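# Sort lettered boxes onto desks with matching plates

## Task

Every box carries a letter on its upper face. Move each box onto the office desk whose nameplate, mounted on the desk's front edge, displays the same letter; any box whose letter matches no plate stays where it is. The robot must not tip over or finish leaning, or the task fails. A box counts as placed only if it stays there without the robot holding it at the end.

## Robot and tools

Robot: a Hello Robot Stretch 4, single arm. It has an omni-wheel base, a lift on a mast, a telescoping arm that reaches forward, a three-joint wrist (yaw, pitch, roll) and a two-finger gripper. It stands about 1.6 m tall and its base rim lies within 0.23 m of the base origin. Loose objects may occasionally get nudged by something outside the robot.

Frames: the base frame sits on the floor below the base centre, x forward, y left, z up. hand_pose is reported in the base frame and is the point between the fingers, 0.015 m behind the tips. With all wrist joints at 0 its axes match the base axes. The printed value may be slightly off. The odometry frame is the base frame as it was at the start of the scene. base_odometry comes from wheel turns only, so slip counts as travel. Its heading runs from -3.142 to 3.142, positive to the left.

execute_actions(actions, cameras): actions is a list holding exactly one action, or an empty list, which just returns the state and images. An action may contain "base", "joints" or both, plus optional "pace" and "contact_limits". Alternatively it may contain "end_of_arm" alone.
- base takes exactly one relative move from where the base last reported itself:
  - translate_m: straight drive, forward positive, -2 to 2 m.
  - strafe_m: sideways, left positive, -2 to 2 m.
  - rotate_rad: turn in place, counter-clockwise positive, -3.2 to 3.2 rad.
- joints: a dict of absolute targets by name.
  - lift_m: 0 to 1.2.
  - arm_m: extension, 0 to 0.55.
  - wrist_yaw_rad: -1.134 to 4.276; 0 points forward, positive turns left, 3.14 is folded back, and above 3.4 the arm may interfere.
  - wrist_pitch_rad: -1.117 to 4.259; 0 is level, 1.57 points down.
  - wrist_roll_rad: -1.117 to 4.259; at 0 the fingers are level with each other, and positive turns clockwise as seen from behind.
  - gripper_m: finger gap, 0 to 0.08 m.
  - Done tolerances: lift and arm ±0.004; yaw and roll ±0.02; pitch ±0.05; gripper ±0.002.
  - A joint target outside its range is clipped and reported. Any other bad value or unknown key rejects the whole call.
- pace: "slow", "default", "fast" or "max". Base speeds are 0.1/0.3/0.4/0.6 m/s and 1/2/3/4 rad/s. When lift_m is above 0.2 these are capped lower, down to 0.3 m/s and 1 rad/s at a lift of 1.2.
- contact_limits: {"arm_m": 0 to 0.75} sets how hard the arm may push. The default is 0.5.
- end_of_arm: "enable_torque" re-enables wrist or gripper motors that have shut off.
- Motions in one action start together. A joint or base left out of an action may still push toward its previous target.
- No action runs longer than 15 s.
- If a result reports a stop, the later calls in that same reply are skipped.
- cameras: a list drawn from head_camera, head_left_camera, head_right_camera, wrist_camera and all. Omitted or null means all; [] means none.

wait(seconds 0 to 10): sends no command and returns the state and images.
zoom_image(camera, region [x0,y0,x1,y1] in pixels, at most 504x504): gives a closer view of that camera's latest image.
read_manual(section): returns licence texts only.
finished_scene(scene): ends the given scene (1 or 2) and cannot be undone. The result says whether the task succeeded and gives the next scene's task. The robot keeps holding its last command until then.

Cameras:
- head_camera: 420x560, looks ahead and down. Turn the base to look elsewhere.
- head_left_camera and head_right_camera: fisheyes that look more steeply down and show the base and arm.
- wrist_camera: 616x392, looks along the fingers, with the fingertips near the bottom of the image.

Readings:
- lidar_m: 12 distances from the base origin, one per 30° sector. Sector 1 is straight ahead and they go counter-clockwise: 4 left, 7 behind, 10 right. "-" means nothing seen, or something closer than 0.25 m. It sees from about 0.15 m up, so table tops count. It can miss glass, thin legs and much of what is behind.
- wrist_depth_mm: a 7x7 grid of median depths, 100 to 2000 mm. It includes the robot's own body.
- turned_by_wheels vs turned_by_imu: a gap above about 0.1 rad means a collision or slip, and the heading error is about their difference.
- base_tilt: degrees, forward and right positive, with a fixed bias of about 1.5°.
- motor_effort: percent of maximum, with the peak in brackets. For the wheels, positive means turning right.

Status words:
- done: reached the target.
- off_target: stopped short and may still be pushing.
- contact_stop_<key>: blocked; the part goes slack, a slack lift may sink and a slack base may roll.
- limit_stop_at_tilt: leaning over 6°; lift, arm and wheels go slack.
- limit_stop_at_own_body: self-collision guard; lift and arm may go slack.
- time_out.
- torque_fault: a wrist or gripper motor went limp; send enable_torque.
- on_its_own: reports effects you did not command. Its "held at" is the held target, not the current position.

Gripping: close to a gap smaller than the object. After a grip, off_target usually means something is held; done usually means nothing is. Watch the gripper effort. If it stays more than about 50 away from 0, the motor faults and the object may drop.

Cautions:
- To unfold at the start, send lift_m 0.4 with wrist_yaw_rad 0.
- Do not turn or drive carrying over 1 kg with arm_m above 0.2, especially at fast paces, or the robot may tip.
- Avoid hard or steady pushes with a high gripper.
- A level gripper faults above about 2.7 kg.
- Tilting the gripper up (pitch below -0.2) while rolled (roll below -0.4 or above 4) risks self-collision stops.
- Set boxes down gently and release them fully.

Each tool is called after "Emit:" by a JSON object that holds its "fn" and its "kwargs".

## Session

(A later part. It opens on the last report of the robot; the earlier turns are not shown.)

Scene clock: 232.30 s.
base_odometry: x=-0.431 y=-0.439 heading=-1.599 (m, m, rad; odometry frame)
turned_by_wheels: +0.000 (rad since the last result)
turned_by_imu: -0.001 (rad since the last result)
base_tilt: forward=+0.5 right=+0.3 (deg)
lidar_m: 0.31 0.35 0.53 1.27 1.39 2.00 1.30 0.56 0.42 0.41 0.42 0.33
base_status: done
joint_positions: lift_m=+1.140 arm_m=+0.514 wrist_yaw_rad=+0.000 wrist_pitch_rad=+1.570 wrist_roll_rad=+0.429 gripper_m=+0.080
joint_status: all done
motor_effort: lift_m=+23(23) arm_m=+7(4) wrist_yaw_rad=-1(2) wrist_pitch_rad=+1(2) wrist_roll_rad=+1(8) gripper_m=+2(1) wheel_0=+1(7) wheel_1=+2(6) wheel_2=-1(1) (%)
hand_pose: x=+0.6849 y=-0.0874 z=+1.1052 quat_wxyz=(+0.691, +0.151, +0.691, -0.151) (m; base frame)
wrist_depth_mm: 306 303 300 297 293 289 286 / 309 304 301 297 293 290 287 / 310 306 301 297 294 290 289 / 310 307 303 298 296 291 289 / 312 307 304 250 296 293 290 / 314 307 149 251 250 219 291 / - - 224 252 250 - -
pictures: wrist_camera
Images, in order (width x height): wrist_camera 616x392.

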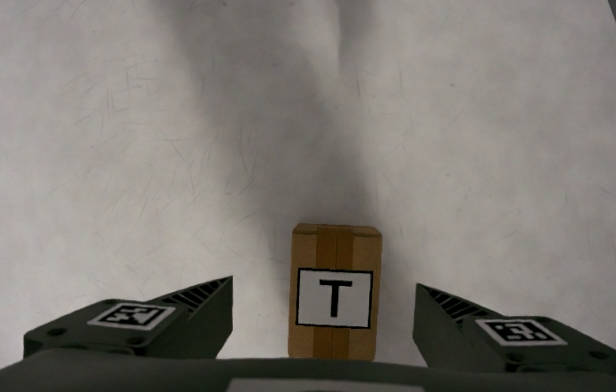

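Emit:
{"fn": "execute_actions", "kwargs": {"actions": [{"base":{"strafe_m":-0.01}}], "cameras": []}}

Emit:
{"fn": "execute_actions", "kwargs": {"actions": [{"joints":{"lift_m":1.02}}], "cameras": []}}

Emit:
{"fn": "execute_actions", "kwargs": {"actions": [{"joints":{"gripper_m":0.03}}], "cameras": []}}

Emit:
{"fn": "execute_actions", "kwargs": {"actions": [{"joints":{"lift_m":1.14}}], "cameras": []}}

Emit:
{"fn": "execute_actions", "kwargs": {"actions": [{"joints":{"arm_m":0.0},"base":{"translate_m":-0.15}}], "cameras": []}}

Emit:
{"fn": "execute_actions", "kwargs": {"actions": [{"base":{"strafe_m":0.428}}], "cameras": []}}

Emit:
{"fn": "execute_actions", "kwargs": {"actions": [{"base":{"rotate_rad":3.14},"pace":"fast"}], "cameras": []}}

Emit:
{"fn": "execute_actions", "kwargs": {"actions": [{"base":{"translate_m":1.9},"pace":"fast"}], "cameras": []}}

Emit:
{"fn": "execute_actions", "kwargs": {"actions": [{"base":{"rotate_rad":1.6}}], "cameras": []}}

Emit:
{"fn": "execute_actions", "kwargs": {"actions": [{"base":{"strafe_m":-0.1}}], "cameras": []}}

Emit:
{"fn": "execute_actions", "kwargs": {"actions": [{"base":{"translate_m":1.6},"pace":"fast"}], "cameras": []}}

Emit:
{"fn": "execute_actions", "kwargs": {"actions": [{"base":{"rotate_rad":0.8}}], "cameras": []}}

Emit:
{"fn": "execute_actions", "kwargs": {"actions": [{"base":{"translate_m":0.8},"pace":"fast"}], "cameras": []}}

Emit:
{"fn": "execute_actions", "kwargs": {"actions": [{"base":{"rotate_rad":0.7}}], "cameras": []}}

Emit:
{"fn": "execute_actions", "kwargs": {"actions": [{"base":{"translate_m":1.2},"pace":"fast"}], "cameras": ["head_camera"]}}

Scene clock: 242.80 s.
base_odometry: x=-0.441 y=-0.438 heading=-1.599 (m, m, rad; odometry frame)
turned_by_wheels: +0.000 (rad since the last result)
turned_by_imu: -0.002 (rad since the last result)
base_tilt: forward=+0.5 right=+0.3 (deg)
lidar_m: 0.32 0.35 0.53 1.29 1.41 2.03 1.23 0.54 0.41 0.39 0.42 0.32
base_status: done
joint_positions: lift_m=+1.140 arm_m=+0.514 wrist_yaw_rad=+0.000 wrist_pitch_rad=+1.570 wrist_roll_rad=+0.429 gripper_m=+0.080
joint_status: not commanded
motor_effort: lift_m=+23(24) arm_m=+7(7) wrist_yaw_rad=-1(1) wrist_pitch_rad=+1(2) wrist_roll_rad=+2(2) gripper_m=+1(0) wheel_0=-2(7) wheel_1=-1(7) wheel_2=-1(3) (%)
hand_pose: x=+0.6849 y=-0.0874 z=+1.1052 quat_wxyz=(+0.691, +0.151, +0.691, -0.151) (m; base frame)
wrist_depth_mm: 307 303 300 297 293 289 286 / 307 304 301 296 293 289 287 / 309 306 301 297 293 290 287 / 310 306 303 298 296 291 289 / 312 307 304 251 296 293 291 / 314 307 149 251 297 218 290 / - - 224 251 297 - -
pictures: none
No camera images: the call's "cameras" was empty. Leave "cameras" out to get every camera's image.

Scene clock: 244.33 s.
base_odometry: x=-0.441 y=-0.438 heading=-1.599 (m, m, rad; odometry frame)
turned_by_wheels: +0.000 (rad since the last result)
turned_by_imu: -0.001 (rad since the last result)
base_tilt: forward=+0.4 right=+0.3 (deg)
lidar_m: 0.32 0.37 0.51 1.29 1.39 2.02 1.25 0.55 0.42 0.40 0.43 0.32
base_status: not commanded
joint_positions: lift_m=+1.020 arm_m=+0.514 wrist_yaw_rad=+0.000 wrist_pitch_rad=+1.570 wrist_roll_rad=+0.429 gripper_m=+0.080
joint_status: all done
motor_effort: lift_m=+15(24) arm_m=+7(7) wrist_yaw_rad=-2(1) wrist_pitch_rad=-1(1) wrist_roll_rad=+2(2) gripper_m=+0(1) wheel_0=-2(2) wheel_1=-1(1) wheel_2=-1(1) (%)
hand_pose: x=+0.6849 y=-0.0874 z=+0.9859 quat_wxyz=(+0.691, +0.151, +0.691, -0.151) (m; base frame)
wrist_depth_mm: 185 182 180 178 176 173 - / 186 183 181 179 177 174 173 / 186 183 182 180 177 175 173 / 187 185 182 180 178 175 174 / 187 186 183 180 178 176 175 / 188 185 132 131 133 160 - / - - 132 131 130 - -
pictures: none
No camera images: the call's "cameras" was empty. Leave "cameras" out to get every camera's image.

Scene clock: 245.33 s.
base_odometry: x=-0.441 y=-0.438 heading=-1.599 (m, m, rad; odometry frame)
turned_by_wheels: +0.000 (rad since the last result)
turned_by_imu: +0.000 (rad since the last result)
base_tilt: forward=+0.4 right=+0.3 (deg)
lidar_m: 0.30 0.36 0.50 1.29 1.38 2.03 1.25 0.55 0.40 0.39 0.42 0.32
base_status: not commanded
joint_positions: lift_m=+1.020 arm_m=+0.514 wrist_yaw_rad=+0.000 wrist_pitch_rad=+1.570 wrist_roll_rad=+0.430 gripper_m=+0.059
joint_status: gripper_m off_target (ended at +0.059, target +0.030)
on_its_own: gripper_m is held at +0.053, not at your +0.030, by its contact guard: the fingers met something
motor_effort: lift_m=+14(14) arm_m=+7(6) wrist_yaw_rad=-2(2) wrist_pitch_rad=+3(3) wrist_roll_rad=+1(2) gripper_m=-42(42) wheel_0=-2(2) wheel_1=-1(1) wheel_2=-1(1) (%)
hand_pose: x=+0.6849 y=-0.0874 z=+0.9859 quat_wxyz=(+0.691, +0.151, +0.691, -0.151) (m; base frame)
wrist_depth_mm: 185 183 180 178 176 174 - / 185 183 181 179 177 174 173 / 186 183 182 180 177 175 174 / 187 185 182 180 178 176 175 / 188 185 183 180 178 176 175 / 189 186 132 131 130 176 176 / - - - 131 130 - -
pictures: none
No camera images: the call's "cameras" was empty. Leave "cameras" out to get every camera's image.

Scene clock: 246.87 s.
base_odometry: x=-0.441 y=-0.438 heading=-1.599 (m, m, rad; odometry frame)
turned_by_wheels: +0.000 (rad since the last result)
turned_by_imu: -0.001 (rad since the last result)
base_tilt: forward=+0.5 right=+0.3 (deg)
lidar_m: 0.31 0.34 0.53 1.29 1.41 2.02 1.25 0.54 0.41 0.41 0.42 0.31
base_status: not commanded
joint_positions: lift_m=+1.140 arm_m=+0.514 wrist_yaw_rad=+0.000 wrist_pitch_rad=+1.570 wrist_roll_rad=+0.430 gripper_m=+0.059
joint_status: all done
on_its_own: gripper_m is held at +0.053, not at your +0.030, by its contact guard: the fingers met something
motor_effort: lift_m=+24(23) arm_m=+6(7) wrist_yaw_rad=+0(1) wrist_pitch_rad=+1(1) wrist_roll_rad=+1(1) gripper_m=-43(40) wheel_0=-2(2) wheel_1=-1(1) wheel_2=-1(1) (%)
hand_pose: x=+0.6849 y=-0.0874 z=+1.1051 quat_wxyz=(+0.691, +0.151, +0.691, -0.151) (m; base frame)
wrist_depth_mm: 307 303 298 296 291 289 285 / 307 304 300 297 294 290 286 / 309 304 301 297 294 290 289 / 310 306 301 298 296 293 290 / 310 307 306 298 296 293 290 / 314 307 132 131 130 293 290 / - - - 131 130 - -
pictures: none
No camera images: the call's "cameras" was empty. Leave "cameras" out to get every camera's image.

Scene clock: 249.43 s.
base_odometry: x=-0.437 y=-0.289 heading=-1.599 (m, m, rad; odometry frame)
turned_by_wheels: +0.000 (rad since the last result)
turned_by_imu: -0.001 (rad since the last result)
base_tilt: forward=+0.5 right=+0.3 (deg)
lidar_m: 0.48 0.52 0.77 1.30 1.42 2.08 1.19 0.53 0.40 0.39 0.43 0.48
base_status: done
joint_positions: lift_m=+1.140 arm_m=+0.001 wrist_yaw_rad=+0.000 wrist_pitch_rad=+1.570 wrist_roll_rad=+0.430 gripper_m=+0.059
joint_status: all done
on_its_own: gripper_m is held at +0.053, not at your +0.030, by its contact guard: the fingers met something
motor_effort: lift_m=+24(24) arm_m=-7(3) wrist_yaw_rad=-1(2) wrist_pitch_rad=+1(1) wrist_roll_rad=+0(1) gripper_m=-41(41) wheel_0=+0(5) wheel_1=-1(5) wheel_2=+0(9) (%)
hand_pose: x=+0.1721 y=-0.0874 z=+1.1051 quat_wxyz=(+0.691, +0.151, +0.691, -0.151) (m; base frame)
wrist_depth_mm: 1281 1255 1255 1229 1042 585 462 / 1281 1255 1255 1229 1205 668 466 / 1281 1255 1255 1255 1229 732 500 / 1281 1255 1255 1229 1205 820 544 / 1281 1281 1255 1042 1229 931 597 / 1281 1281 132 131 130 854 640 / - - - 131 130 - -
pictures: none
No camera images: the call's "cameras" was empty. Leave "cameras" out to get every camera's image.

Scene clock: 252.17 s.
base_odometry: x=-0.009 y=-0.301 heading=-1.599 (m, m, rad; odometry frame)
turned_by_wheels: +0.000 (rad since the last result)
turned_by_imu: +0.001 (rad since the last result)
base_tilt: forward=+0.4 right=+0.3 (deg)
lidar_m: 0.49 0.55 0.82 0.88 0.97 1.39 2.45 1.08 0.83 0.81 0.67 0.52
base_status: done
joint_positions: lift_m=+1.140 arm_m=+0.001 wrist_yaw_rad=+0.000 wrist_pitch_rad=+1.570 wrist_roll_rad=+0.430 gripper_m=+0.059
joint_status: not commanded
on_its_own: gripper_m is held at +0.053, not at your +0.030, by its contact guard: the fingers met something
motor_effort: lift_m=+24(24) arm_m=-7(7) wrist_yaw_rad=-1(1) wrist_pitch_rad=+0(2) wrist_roll_rad=+0(0) gripper_m=-41(42) wheel_0=+1(6) wheel_1=+1(7) wheel_2=+1(1) (%)
hand_pose: x=+0.1722 y=-0.0874 z=+1.1052 quat_wxyz=(+0.691, +0.151, +0.691, -0.151) (m; base frame)
wrist_depth_mm: 1255 1229 1255 1229 1205 1182 991 / 1255 1255 1229 1229 1205 1205 1060 / 1281 1255 1281 1229 1205 1229 1138 / 1281 1255 1255 1229 1229 1229 1182 / 1229 1281 1255 1025 1229 1229 1205 / 1160 1281 132 131 130 1182 1205 / - - - 131 130 - -
pictures: none
No camera images: the call's "cameras" was empty. Leave "cameras" out to get every camera's image.

Scene clock: 256.10 s.
base_odometry: x=-0.009 y=-0.301 heading=+1.541 (m, m, rad; odometry frame)
turned_by_wheels: +3.140 (rad since the last result)
turned_by_imu: +3.066 (rad since the last result)
base_tilt: forward=+0.5 right=+0.3 (deg)
lidar_m: 2.42 1.10 0.84 0.82 0.69 0.54 0.52 0.55 0.79 0.87 0.93 1.34
base_status: done
joint_positions: lift_m=+1.140 arm_m=+0.001 wrist_yaw_rad=+0.000 wrist_pitch_rad=+1.570 wrist_roll_rad=+0.430 gripper_m=+0.059
joint_status: not commanded
on_its_own: gripper_m is held at +0.053, not at your +0.030, by its contact guard: the fingers met something
motor_effort: lift_m=+24(24) arm_m=-7(7) wrist_yaw_rad=+0(0) wrist_pitch_rad=+1(0) wrist_roll_rad=+0(0) gripper_m=-40(42) wheel_0=-2(5) wheel_1=+0(5) wheel_2=+1(5) (%)
hand_pose: x=+0.1722 y=-0.0874 z=+1.1052 quat_wxyz=(+0.691, +0.151, +0.691, -0.151) (m; base frame)
wrist_depth_mm: 1281 1255 1255 1229 1229 1182 1060 / 1281 1255 1255 1229 1205 1205 1118 / 1281 1281 1255 1229 1229 1229 1182 / 1281 1281 1255 1255 1229 1205 1182 / 1205 1281 1255 1025 1205 1229 1205 / 1078 1281 132 131 130 1205 1205 / - - - 131 129 - -
pictures: none
No camera images: the call's "cameras" was empty. Leave "cameras" out to get every camera's image.

Scene clock: 263.53 s.
base_odometry: x=+0.048 y=+1.598 heading=+1.541 (m, m, rad; odometry frame)
turned_by_wheels: +0.000 (rad since the last result)
turned_by_imu: -0.009 (rad since the last result)
base_tilt: forward=+0.4 right=+0.3 (deg)
lidar_m: 0.53 0.57 0.89 1.19 0.80 1.08 2.86 1.33 1.04 1.01 0.69 0.54
base_status: done
joint_positions: lift_m=+1.140 arm_m=+0.001 wrist_yaw_rad=+0.000 wrist_pitch_rad=+1.570 wrist_roll_rad=+0.430 gripper_m=+0.059
joint_status: not commanded
on_its_own: gripper_m is held at +0.053, not at your +0.030, by its contact guard: the fingers met something
motor_effort: lift_m=+24(24) arm_m=-6(7) wrist_yaw_rad=+0(1) wrist_pitch_rad=+1(1) wrist_roll_rad=+0(0) gripper_m=-40(40) wheel_0=+0(5) wheel_1=+0(5) wheel_2=+0(8) (%)
hand_pose: x=+0.1721 y=-0.0874 z=+1.1052 quat_wxyz=(+0.691, +0.151, +0.691, -0.151) (m; base frame)
wrist_depth_mm: 484 554 654 788 976 1182 1182 / 634 741 904 1160 1205 1205 1182 / 891 1138 1255 1229 1229 1205 1205 / 1281 1281 1281 1229 1205 1229 1182 / 1308 1281 1255 1025 1229 1205 1205 / 1308 1308 132 131 130 1229 1205 / - - - 131 130 - -
pictures: none
No camera images: the call's "cameras" was empty. Leave "cameras" out to get every camera's image.

Scene clock: 266.17 s.
base_odometry: x=+0.048 y=+1.598 heading=+3.141 (m, m, rad; odometry frame)
turned_by_wheels: +1.600 (rad since the last result)
turned_by_imu: +1.562 (rad since the last result)
base_tilt: forward=+0.4 right=+0.4 (deg)
lidar_m: 1.09 0.78 1.09 2.43 1.31 1.04 1.04 0.67 0.55 0.52 0.59 0.91
base_status: done
joint_positions: lift_m=+1.140 arm_m=+0.001 wrist_yaw_rad=+0.000 wrist_pitch_rad=+1.570 wrist_roll_rad=+0.430 gripper_m=+0.059
joint_status: not commanded
on_its_own: gripper_m is held at +0.053, not at your +0.030, by its contact guard: the fingers met something
motor_effort: lift_m=+24(24) arm_m=-7(7) wrist_yaw_rad=+0(0) wrist_pitch_rad=+2(4) wrist_roll_rad=+0(0) gripper_m=-41(42) wheel_0=-1(5) wheel_1=-1(6) wheel_2=+0(6) (%)
hand_pose: x=+0.1722 y=-0.0874 z=+1.1052 quat_wxyz=(+0.691, +0.151, +0.691, -0.151) (m; base frame)
wrist_depth_mm: 798 1255 1229 1229 1205 866 647 / 891 1182 1255 1229 1205 960 683 / 1255 1281 1229 1255 1229 1060 723 / 1281 1281 1255 1255 1229 1182 778 / 1308 1308 1281 1025 1205 1229 854 / 1308 1281 132 131 130 1205 917 / - - - 131 130 - -
pictures: none
No camera images: the call's "cameras" was empty. Leave "cameras" out to get every camera's image.

Scene clock: 267.63 s.
base_odometry: x=+0.048 y=+1.698 heading=+3.141 (m, m, rad; odometry frame)
turned_by_wheels: +0.000 (rad since the last result)
turned_by_imu: -0.001 (rad since the last result)
base_tilt: forward=+0.4 right=+0.3 (deg)
lidar_m: 2.85 0.84 1.08 2.51 1.36 1.07 1.05 0.58 0.44 0.43 0.46 0.75
base_status: done
joint_positions: lift_m=+1.140 arm_m=+0.001 wrist_yaw_rad=+0.000 wrist_pitch_rad=+1.570 wrist_roll_rad=+0.430 gripper_m=+0.059
joint_status: not commanded
on_its_own: gripper_m is held at +0.053, not at your +0.030, by its contact guard: the fingers met something
motor_effort: lift_m=+24(24) arm_m=-7(7) wrist_yaw_rad=-1(2) wrist_pitch_rad=+2(0) wrist_roll_rad=-1(0) gripper_m=-41(41) wheel_0=-1(8) wheel_1=+1(8) wheel_2=+1(2) (%)
hand_pose: x=+0.1722 y=-0.0874 z=+1.1052 quat_wxyz=(+0.691, +0.151, +0.691, -0.151) (m; base frame)
wrist_depth_mm: 976 1281 1255 1229 1182 699 521 / 946 1229 1229 1229 1229 778 549 / 1229 1255 1255 1255 1205 854 574 / 1281 1255 1281 1229 1229 917 609 / 1308 1281 1255 1025 1205 1042 676 / 1308 1281 132 131 130 960 723 / - - - 131 130 - -
pictures: none
No camera images: the call's "cameras" was empty. Leave "cameras" out to get every camera's image.

Scene clock: 274.13 s.
base_odometry: x=-1.552 y=+1.700 heading=+3.141 (m, m, rad; odometry frame)
turned_by_wheels: +0.000 (rad since the last result)
turned_by_imu: -0.007 (rad since the last result)
base_tilt: forward=+0.4 right=+0.4 (deg)
lidar_m: 1.33 1.40 2.11 1.30 0.57 0.56 1.78 0.80 0.61 0.55 0.61 0.91
base_status: done
joint_positions: lift_m=+1.140 arm_m=+0.001 wrist_yaw_rad=+0.000 wrist_pitch_rad=+1.570 wrist_roll_rad=+0.430 gripper_m=+0.059
joint_status: not commanded
on_its_own: gripper_m is held at +0.053, not at your +0.030, by its contact guard: the fingers met something
motor_effort: lift_m=+24(24) arm_m=-7(6) wrist_yaw_rad=-2(2) wrist_pitch_rad=+0(1) wrist_roll_rad=+0(1) gripper_m=-41(42) wheel_0=+1(5) wheel_1=-1(5) wheel_2=+2(10) (%)
hand_pose: x=+0.1721 y=-0.0874 z=+1.1052 quat_wxyz=(+0.691, +0.151, +0.691, -0.151) (m; base frame)
wrist_depth_mm: 1281 1255 1229 1229 1205 946 691 / 1281 1255 1255 1255 1229 1060 750 / 1281 1255 1255 1229 1255 1160 820 / 1281 1255 1255 1255 1229 1205 891 / 1308 1281 1255 1042 1229 1205 976 / 1308 1308 132 131 130 1205 1042 / - - - 131 129 - -
pictures: none
No camera images: the call's "cameras" was empty. Leave "cameras" out to get every camera's image.

Scene clock: 276.07 s.
base_odometry: x=-1.552 y=+1.700 heading=-2.343 (m, m, rad; odometry frame)
turned_by_wheels: +0.800 (rad since the last result)
turned_by_imu: +0.781 (rad since the last result)
base_tilt: forward=+0.4 right=+0.3 (deg)
lidar_m: 1.65 2.34 0.73 0.56 0.86 1.08 0.69 0.55 0.57 0.73 1.51 1.33
base_status: done
joint_positions: lift_m=+1.140 arm_m=+0.001 wrist_yaw_rad=+0.000 wrist_pitch_rad=+1.570 wrist_roll_rad=+0.430 gripper_m=+0.059
joint_status: not commanded
on_its_own: gripper_m is held at +0.053, not at your +0.030, by its contact guard: the fingers met something
motor_effort: lift_m=+24(23) arm_m=-7(6) wrist_yaw_rad=-1(1) wrist_pitch_rad=+1(3) wrist_roll_rad=+0(0) gripper_m=-41(41) wheel_0=-1(5) wheel_1=-1(3) wheel_2=-2(4) (%)
hand_pose: x=+0.1722 y=-0.0874 z=+1.1052 quat_wxyz=(+0.691, +0.151, +0.691, -0.151) (m; base frame)
wrist_depth_mm: 1281 1255 1229 1229 1229 1205 1205 / 1281 1255 1255 1255 1229 1205 1182 / 1281 1281 1255 1229 1229 1205 1182 / 1281 1255 1281 1229 1229 1229 1205 / 1308 1255 1229 1025 1229 1229 1118 / 1205 1255 132 131 130 1205 976 / - - - 131 130 - -
pictures: none
No camera images: the call's "cameras" was empty. Leave "cameras" out to get every camera's image.

Scene clock: 280.07 s.
base_odometry: x=-2.110 y=+1.126 heading=-2.343 (m, m, rad; odometry frame)
turned_by_wheels: +0.000 (rad since the last result)
turned_by_imu: -0.003 (rad since the last result)
base_tilt: forward=+0.4 right=+0.4 (deg)
lidar_m: 0.99 1.72 1.65 1.06 0.95 0.97 1.37 1.17 1.18 0.88 0.78 0.81
base_status: done
joint_positions: lift_m=+1.140 arm_m=+0.001 wrist_yaw_rad=+0.000 wrist_pitch_rad=+1.570 wrist_roll_rad=+0.430 gripper_m=+0.059
joint_status: not commanded
on_its_own: gripper_m is held at +0.053, not at your +0.030, by its contact guard: the fingers met something
motor_effort: lift_m=+24(23) arm_m=-6(7) wrist_yaw_rad=-2(0) wrist_pitch_rad=+3(0) wrist_roll_rad=+0(0) gripper_m=-41(42) wheel_0=+1(4) wheel_1=-1(4) wheel_2=+2(5) (%)
hand_pose: x=+0.1722 y=-0.0874 z=+1.1052 quat_wxyz=(+0.691, +0.151, +0.691, -0.151) (m; base frame)
wrist_depth_mm: 1281 1255 1229 1229 1205 1205 1182 / 1255 1281 1281 1229 1229 1182 1182 / 1281 1255 1255 1229 1229 1205 1205 / 1308 1281 1281 1229 1229 1205 1205 / 1281 1281 1255 1025 1229 1229 1205 / 1308 1281 132 131 130 1229 1205 / - - - 131 130 - -
pictures: none
No camera images: the call's "cameras" was empty. Leave "cameras" out to get every camera's image.

Scene clock: 281.90 s.
base_odometry: x=-2.110 y=+1.126 heading=-1.643 (m, m, rad; odometry frame)
turned_by_wheels: +0.700 (rad since the last result)
turned_by_imu: +0.683 (rad since the last result)
base_tilt: forward=+0.4 right=+0.3 (deg)
lidar_m: 1.72 1.30 0.96 0.94 0.99 1.27 1.21 1.24 0.84 0.79 0.84 1.18
base_status: done
joint_positions: lift_m=+1.140 arm_m=+0.001 wrist_yaw_rad=+0.000 wrist_pitch_rad=+1.570 wrist_roll_rad=+0.430 gripper_m=+0.059
joint_status: not commanded
on_its_own: gripper_m is held at +0.053, not at your +0.030, by its contact guard: the fingers met something
motor_effort: lift_m=+24(24) arm_m=-7(6) wrist_yaw_rad=-1(1) wrist_pitch_rad=+2(1) wrist_roll_rad=-1(0) gripper_m=-42(42) wheel_0=-1(3) wheel_1=+0(4) wheel_2=-1(4) (%)
hand_pose: x=+0.1722 y=-0.0874 z=+1.1052 quat_wxyz=(+0.691, +0.151, +0.691, -0.151) (m; base frame)
wrist_depth_mm: 1281 1255 1255 1229 1205 1205 1182 / 1281 1255 1255 1229 1205 1205 1182 / 1255 1255 1255 1229 1205 1205 1182 / 1281 1281 1255 1229 1229 1205 1205 / 1281 1281 1281 1025 1229 1229 1205 / 1255 1281 132 131 130 1205 1205 / - - - 131 130 - -
pictures: none
No camera images: the call's "cameras" was empty. Leave "cameras" out to get every camera's image.

Scene clock: 287.17 s.
base_odometry: x=-2.196 y=-0.070 heading=-1.643 (m, m, rad; odometry frame)
turned_by_wheels: +0.000 (rad since the last result)
turned_by_imu: -0.005 (rad since the last result)
base_tilt: forward=+0.5 right=+0.3 (deg)
lidar_m: 0.52 0.55 0.79 0.93 0.97 1.36 2.44 1.18 0.86 0.82 0.78 0.56
base_status: done
joint_positions: lift_m=+1.140 arm_m=+0.001 wrist_yaw_rad=+0.000 wrist_pitch_rad=+1.570 wrist_roll_rad=+0.430 gripper_m=+0.059
joint_status: not commanded
on_its_own: gripper_m is held at +0.053, not at your +0.030, by its contact guard: the fingers met something
motor_effort: lift_m=+23(24) arm_m=-6(6) wrist_yaw_rad=-1(1) wrist_pitch_rad=+1(2) wrist_roll_rad=-1(0) gripper_m=-41(39) wheel_0=+0(6) wheel_1=+0(5) wheel_2=-1(8) (%)
hand_pose: x=+0.1722 y=-0.0874 z=+1.1052 quat_wxyz=(+0.691, +0.151, +0.691, -0.151) (m; base frame)
wrist_depth_mm: 707 1281 1229 1229 1205 1205 1182 / 1160 1281 1255 1229 1229 1205 1182 / 1281 1255 1255 1229 1229 1205 1182 / 1308 1281 1255 1229 1229 1229 1182 / 1308 1281 1255 1025 1205 1205 1205 / 1229 1281 132 131 130 1229 1229 / - - - 131 130 - -
pictures: head_camera
Images, in order (width x height): head_camera 420x560.

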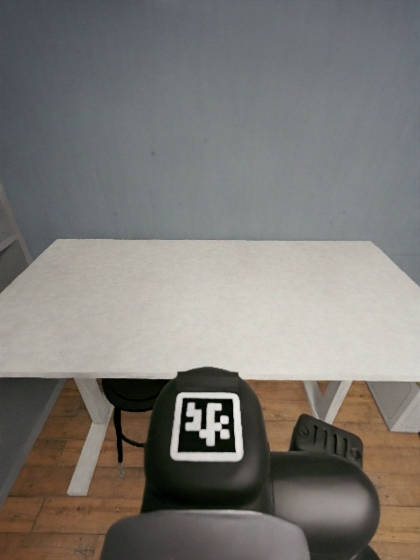

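Emit:
{"fn": "execute_actions", "kwargs": {"actions": [{"joints":{"arm_m":0.5}}], "cameras": []}}

Scene clock: 291.23 s.
base_odometry: x=-2.196 y=-0.070 heading=-1.643 (m, m, rad; odometry frame)
turned_by_wheels: +0.000 (rad since the last result)
turned_by_imu: -0.002 (rad since the last result)
base_tilt: forward=+0.4 right=+0.3 (deg)
lidar_m: 0.53 0.55 0.80 0.93 1.00 1.37 2.45 1.16 0.85 0.82 0.78 0.55
base_status: not commanded
joint_positions: lift_m=+1.140 arm_m=+0.499 wrist_yaw_rad=+0.000 wrist_pitch_rad=+1.570 wrist_roll_rad=+0.430 gripper_m=+0.059
joint_status: all done
on_its_own: gripper_m is held at +0.053, not at your +0.030, by its contact guard: the fingers met something
motor_effort: lift_m=+24(23) arm_m=+7(6) wrist_yaw_rad=-1(2) wrist_pitch_rad=+1(1) wrist_roll_rad=+0(1) gripper_m=-40(40) wheel_0=+0(0) wheel_1=+0(0) wheel_2=-1(1) (%)
hand_pose: x=+0.6699 y=-0.0874 z=+1.1052 quat_wxyz=(+0.691, +0.151, +0.691, -0.151) (m; base frame)
wrist_depth_mm: 306 303 298 294 293 289 286 / 307 306 301 297 293 289 287 / 309 306 301 297 294 290 289 / 310 306 301 298 296 291 289 / 310 307 304 298 296 293 290 / 314 309 132 131 130 293 290 / - - - 131 130 - -
pictures: none
No camera images: the call's "cameras" was empty. Leave "cameras" out to get every camera's image.

Emit:
{"fn": "execute_actions", "kwargs": {"actions": [{"joints":{"lift_m":1.03}}], "cameras": []}}

Emit:
{"fn": "execute_actions", "kwargs": {"actions": [{"joints":{"gripper_m":0.08}}], "cameras": []}}

Emit:
{"fn": "execute_actions", "kwargs": {"actions": [{"joints":{"lift_m":1.14}}], "cameras": []}}

Emit:
{"fn": "execute_actions", "kwargs": {"actions": [{"joints":{"arm_m":0}}], "cameras": ["head_camera"]}}

Scene clock: 295.90 s.
base_odometry: x=-2.196 y=-0.070 heading=-1.643 (m, m, rad; odometry frame)
turned_by_wheels: +0.000 (rad since the last result)
turned_by_imu: -0.002 (rad since the last result)
base_tilt: forward=+0.4 right=+0.3 (deg)
lidar_m: 0.53 0.59 0.79 0.92 0.95 1.37 2.44 1.18 0.87 0.83 0.77 0.57
base_status: not commanded
joint_positions: lift_m=+1.030 arm_m=+0.499 wrist_yaw_rad=+0.000 wrist_pitch_rad=+1.570 wrist_roll_rad=+0.430 gripper_m=+0.059
joint_status: all done
on_its_own: gripper_m is held at +0.053, not at your +0.030, by its contact guard: the fingers met something
motor_effort: lift_m=+15(26) arm_m=+7(7) wrist_yaw_rad=-2(1) wrist_pitch_rad=+5(1) wrist_roll_rad=+0(0) gripper_m=-40(40) wheel_0=+0(0) wheel_1=+0(0) wheel_2=-1(1) (%)
hand_pose: x=+0.6699 y=-0.0874 z=+0.9959 quat_wxyz=(+0.691, +0.151, +0.691, -0.151) (m; base frame)
wrist_depth_mm: 195 193 190 187 185 183 - / 195 193 191 189 186 184 183 / 196 194 191 189 187 185 183 / 197 195 192 190 187 185 183 / 198 195 193 190 187 186 184 / 199 196 132 131 130 186 184 / - - - 131 130 - -
pictures: none
No camera images: the call's "cameras" was empty. Leave "cameras" out to get every camera's image.

Scene clock: 296.83 s.
base_odometry: x=-2.196 y=-0.070 heading=-1.643 (m, m, rad; odometry frame)
turned_by_wheels: +0.000 (rad since the last result)
turned_by_imu: +0.000 (rad since the last result)
base_tilt: forward=+0.4 right=+0.3 (deg)
lidar_m: 0.53 0.59 0.78 0.91 0.96 1.35 2.42 1.19 0.86 0.82 0.75 0.56
base_status: not commanded
joint_positions: lift_m=+1.030 arm_m=+0.499 wrist_yaw_rad=+0.000 wrist_pitch_rad=+1.570 wrist_roll_rad=+0.430 gripper_m=+0.080
joint_status: all done
motor_effort: lift_m=+15(15) arm_m=+7(6) wrist_yaw_rad=-2(3) wrist_pitch_rad=+3(1) wrist_roll_rad=+0(0) gripper_m=+0(40) wheel_0=+0(0) wheel_1=+1(1) wheel_2=-1(1) (%)
hand_pose: x=+0.6699 y=-0.0874 z=+0.9959 quat_wxyz=(+0.691, +0.151, +0.691, -0.151) (m; base frame)
wrist_depth_mm: 195 193 190 188 186 183 - / 196 194 191 189 187 184 182 / 196 194 192 190 187 185 183 / 197 195 192 190 188 186 184 / 198 195 193 177 188 186 185 / 199 195 144 141 140 165 - / - - 142 141 140 - -
pictures: none
No camera images: the call's "cameras" was empty. Leave "cameras" out to get every camera's image.

Scene clock: 298.33 s.
base_odometry: x=-2.196 y=-0.070 heading=-1.643 (m, m, rad; odometry frame)
turned_by_wheels: +0.000 (rad since the last result)
turned_by_imu: -0.001 (rad since the last result)
base_tilt: forward=+0.4 right=+0.3 (deg)
lidar_m: 0.52 0.55 0.79 0.94 0.99 1.36 2.44 1.17 0.86 0.82 0.76 0.56
base_status: not commanded
joint_positions: lift_m=+1.140 arm_m=+0.499 wrist_yaw_rad=+0.000 wrist_pitch_rad=+1.570 wrist_roll_rad=+0.430 gripper_m=+0.080
joint_status: all done
motor_effort: lift_m=+24(22) arm_m=+7(7) wrist_yaw_rad=-2(2) wrist_pitch_rad=+1(2) wrist_roll_rad=+0(0) gripper_m=+2(0) wheel_0=+0(0) wheel_1=+1(1) wheel_2=-1(1) (%)
hand_pose: x=+0.6700 y=-0.0874 z=+1.1052 quat_wxyz=(+0.691, +0.151, +0.691, -0.151) (m; base frame)
wrist_depth_mm: 307 303 300 296 293 289 286 / 309 304 301 297 293 289 286 / 309 306 301 298 294 290 289 / 310 306 303 298 296 291 290 / 310 307 304 250 296 293 290 / 312 307 149 250 297 218 290 / - - 225 252 297 - -
pictures: none
No camera images: the call's "cameras" was empty. Leave "cameras" out to get every camera's image.

Scene clock: 300.87 s.
base_odometry: x=-2.196 y=-0.070 heading=-1.643 (m, m, rad; odometry frame)
turned_by_wheels: +0.000 (rad since the last result)
turned_by_imu: -0.001 (rad since the last result)
base_tilt: forward=+0.4 right=+0.3 (deg)
lidar_m: 0.51 0.55 0.79 0.94 0.99 1.37 2.45 1.17 0.84 0.83 0.76 0.55
base_status: not commanded
joint_positions: lift_m=+1.140 arm_m=+0.001 wrist_yaw_rad=+0.000 wrist_pitch_rad=+1.570 wrist_roll_rad=+0.430 gripper_m=+0.080
joint_status: all done
motor_effort: lift_m=+24(24) arm_m=-7(11) wrist_yaw_rad=-1(2) wrist_pitch_rad=+1(2) wrist_roll_rad=+0(0) gripper_m=+1(0) wheel_0=+0(0) wheel_1=+0(0) wheel_2=-1(1) (%)
hand_pose: x=+0.1721 y=-0.0874 z=+1.1052 quat_wxyz=(+0.691, +0.151, +0.691, -0.151) (m; base frame)
wrist_depth_mm: 707 1255 1229 1229 1205 1205 1182 / 1138 1255 1255 1229 1205 1205 1182 / 1281 1281 1255 1229 1205 1205 1205 / 1308 1281 1255 1255 1255 1205 1205 / 1281 1255 1255 1042 1229 1205 1205 / 1229 1255 149 1042 1025 676 1205 / - - 715 1255 615 - -
pictures: head_camera
Images, in order (width x height): head_camera 420x560.

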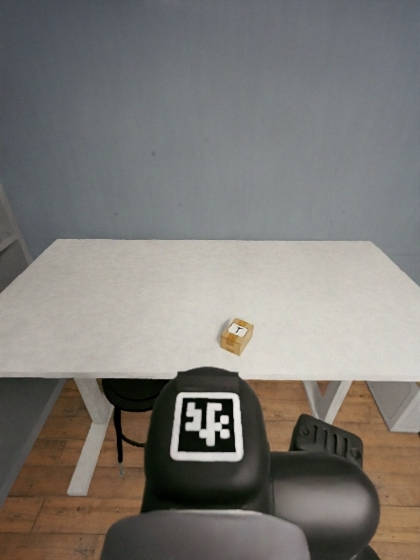

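Emit:
{"fn": "finished_scene", "kwargs": {"scene": 2}}

The scene is finished: the task was done.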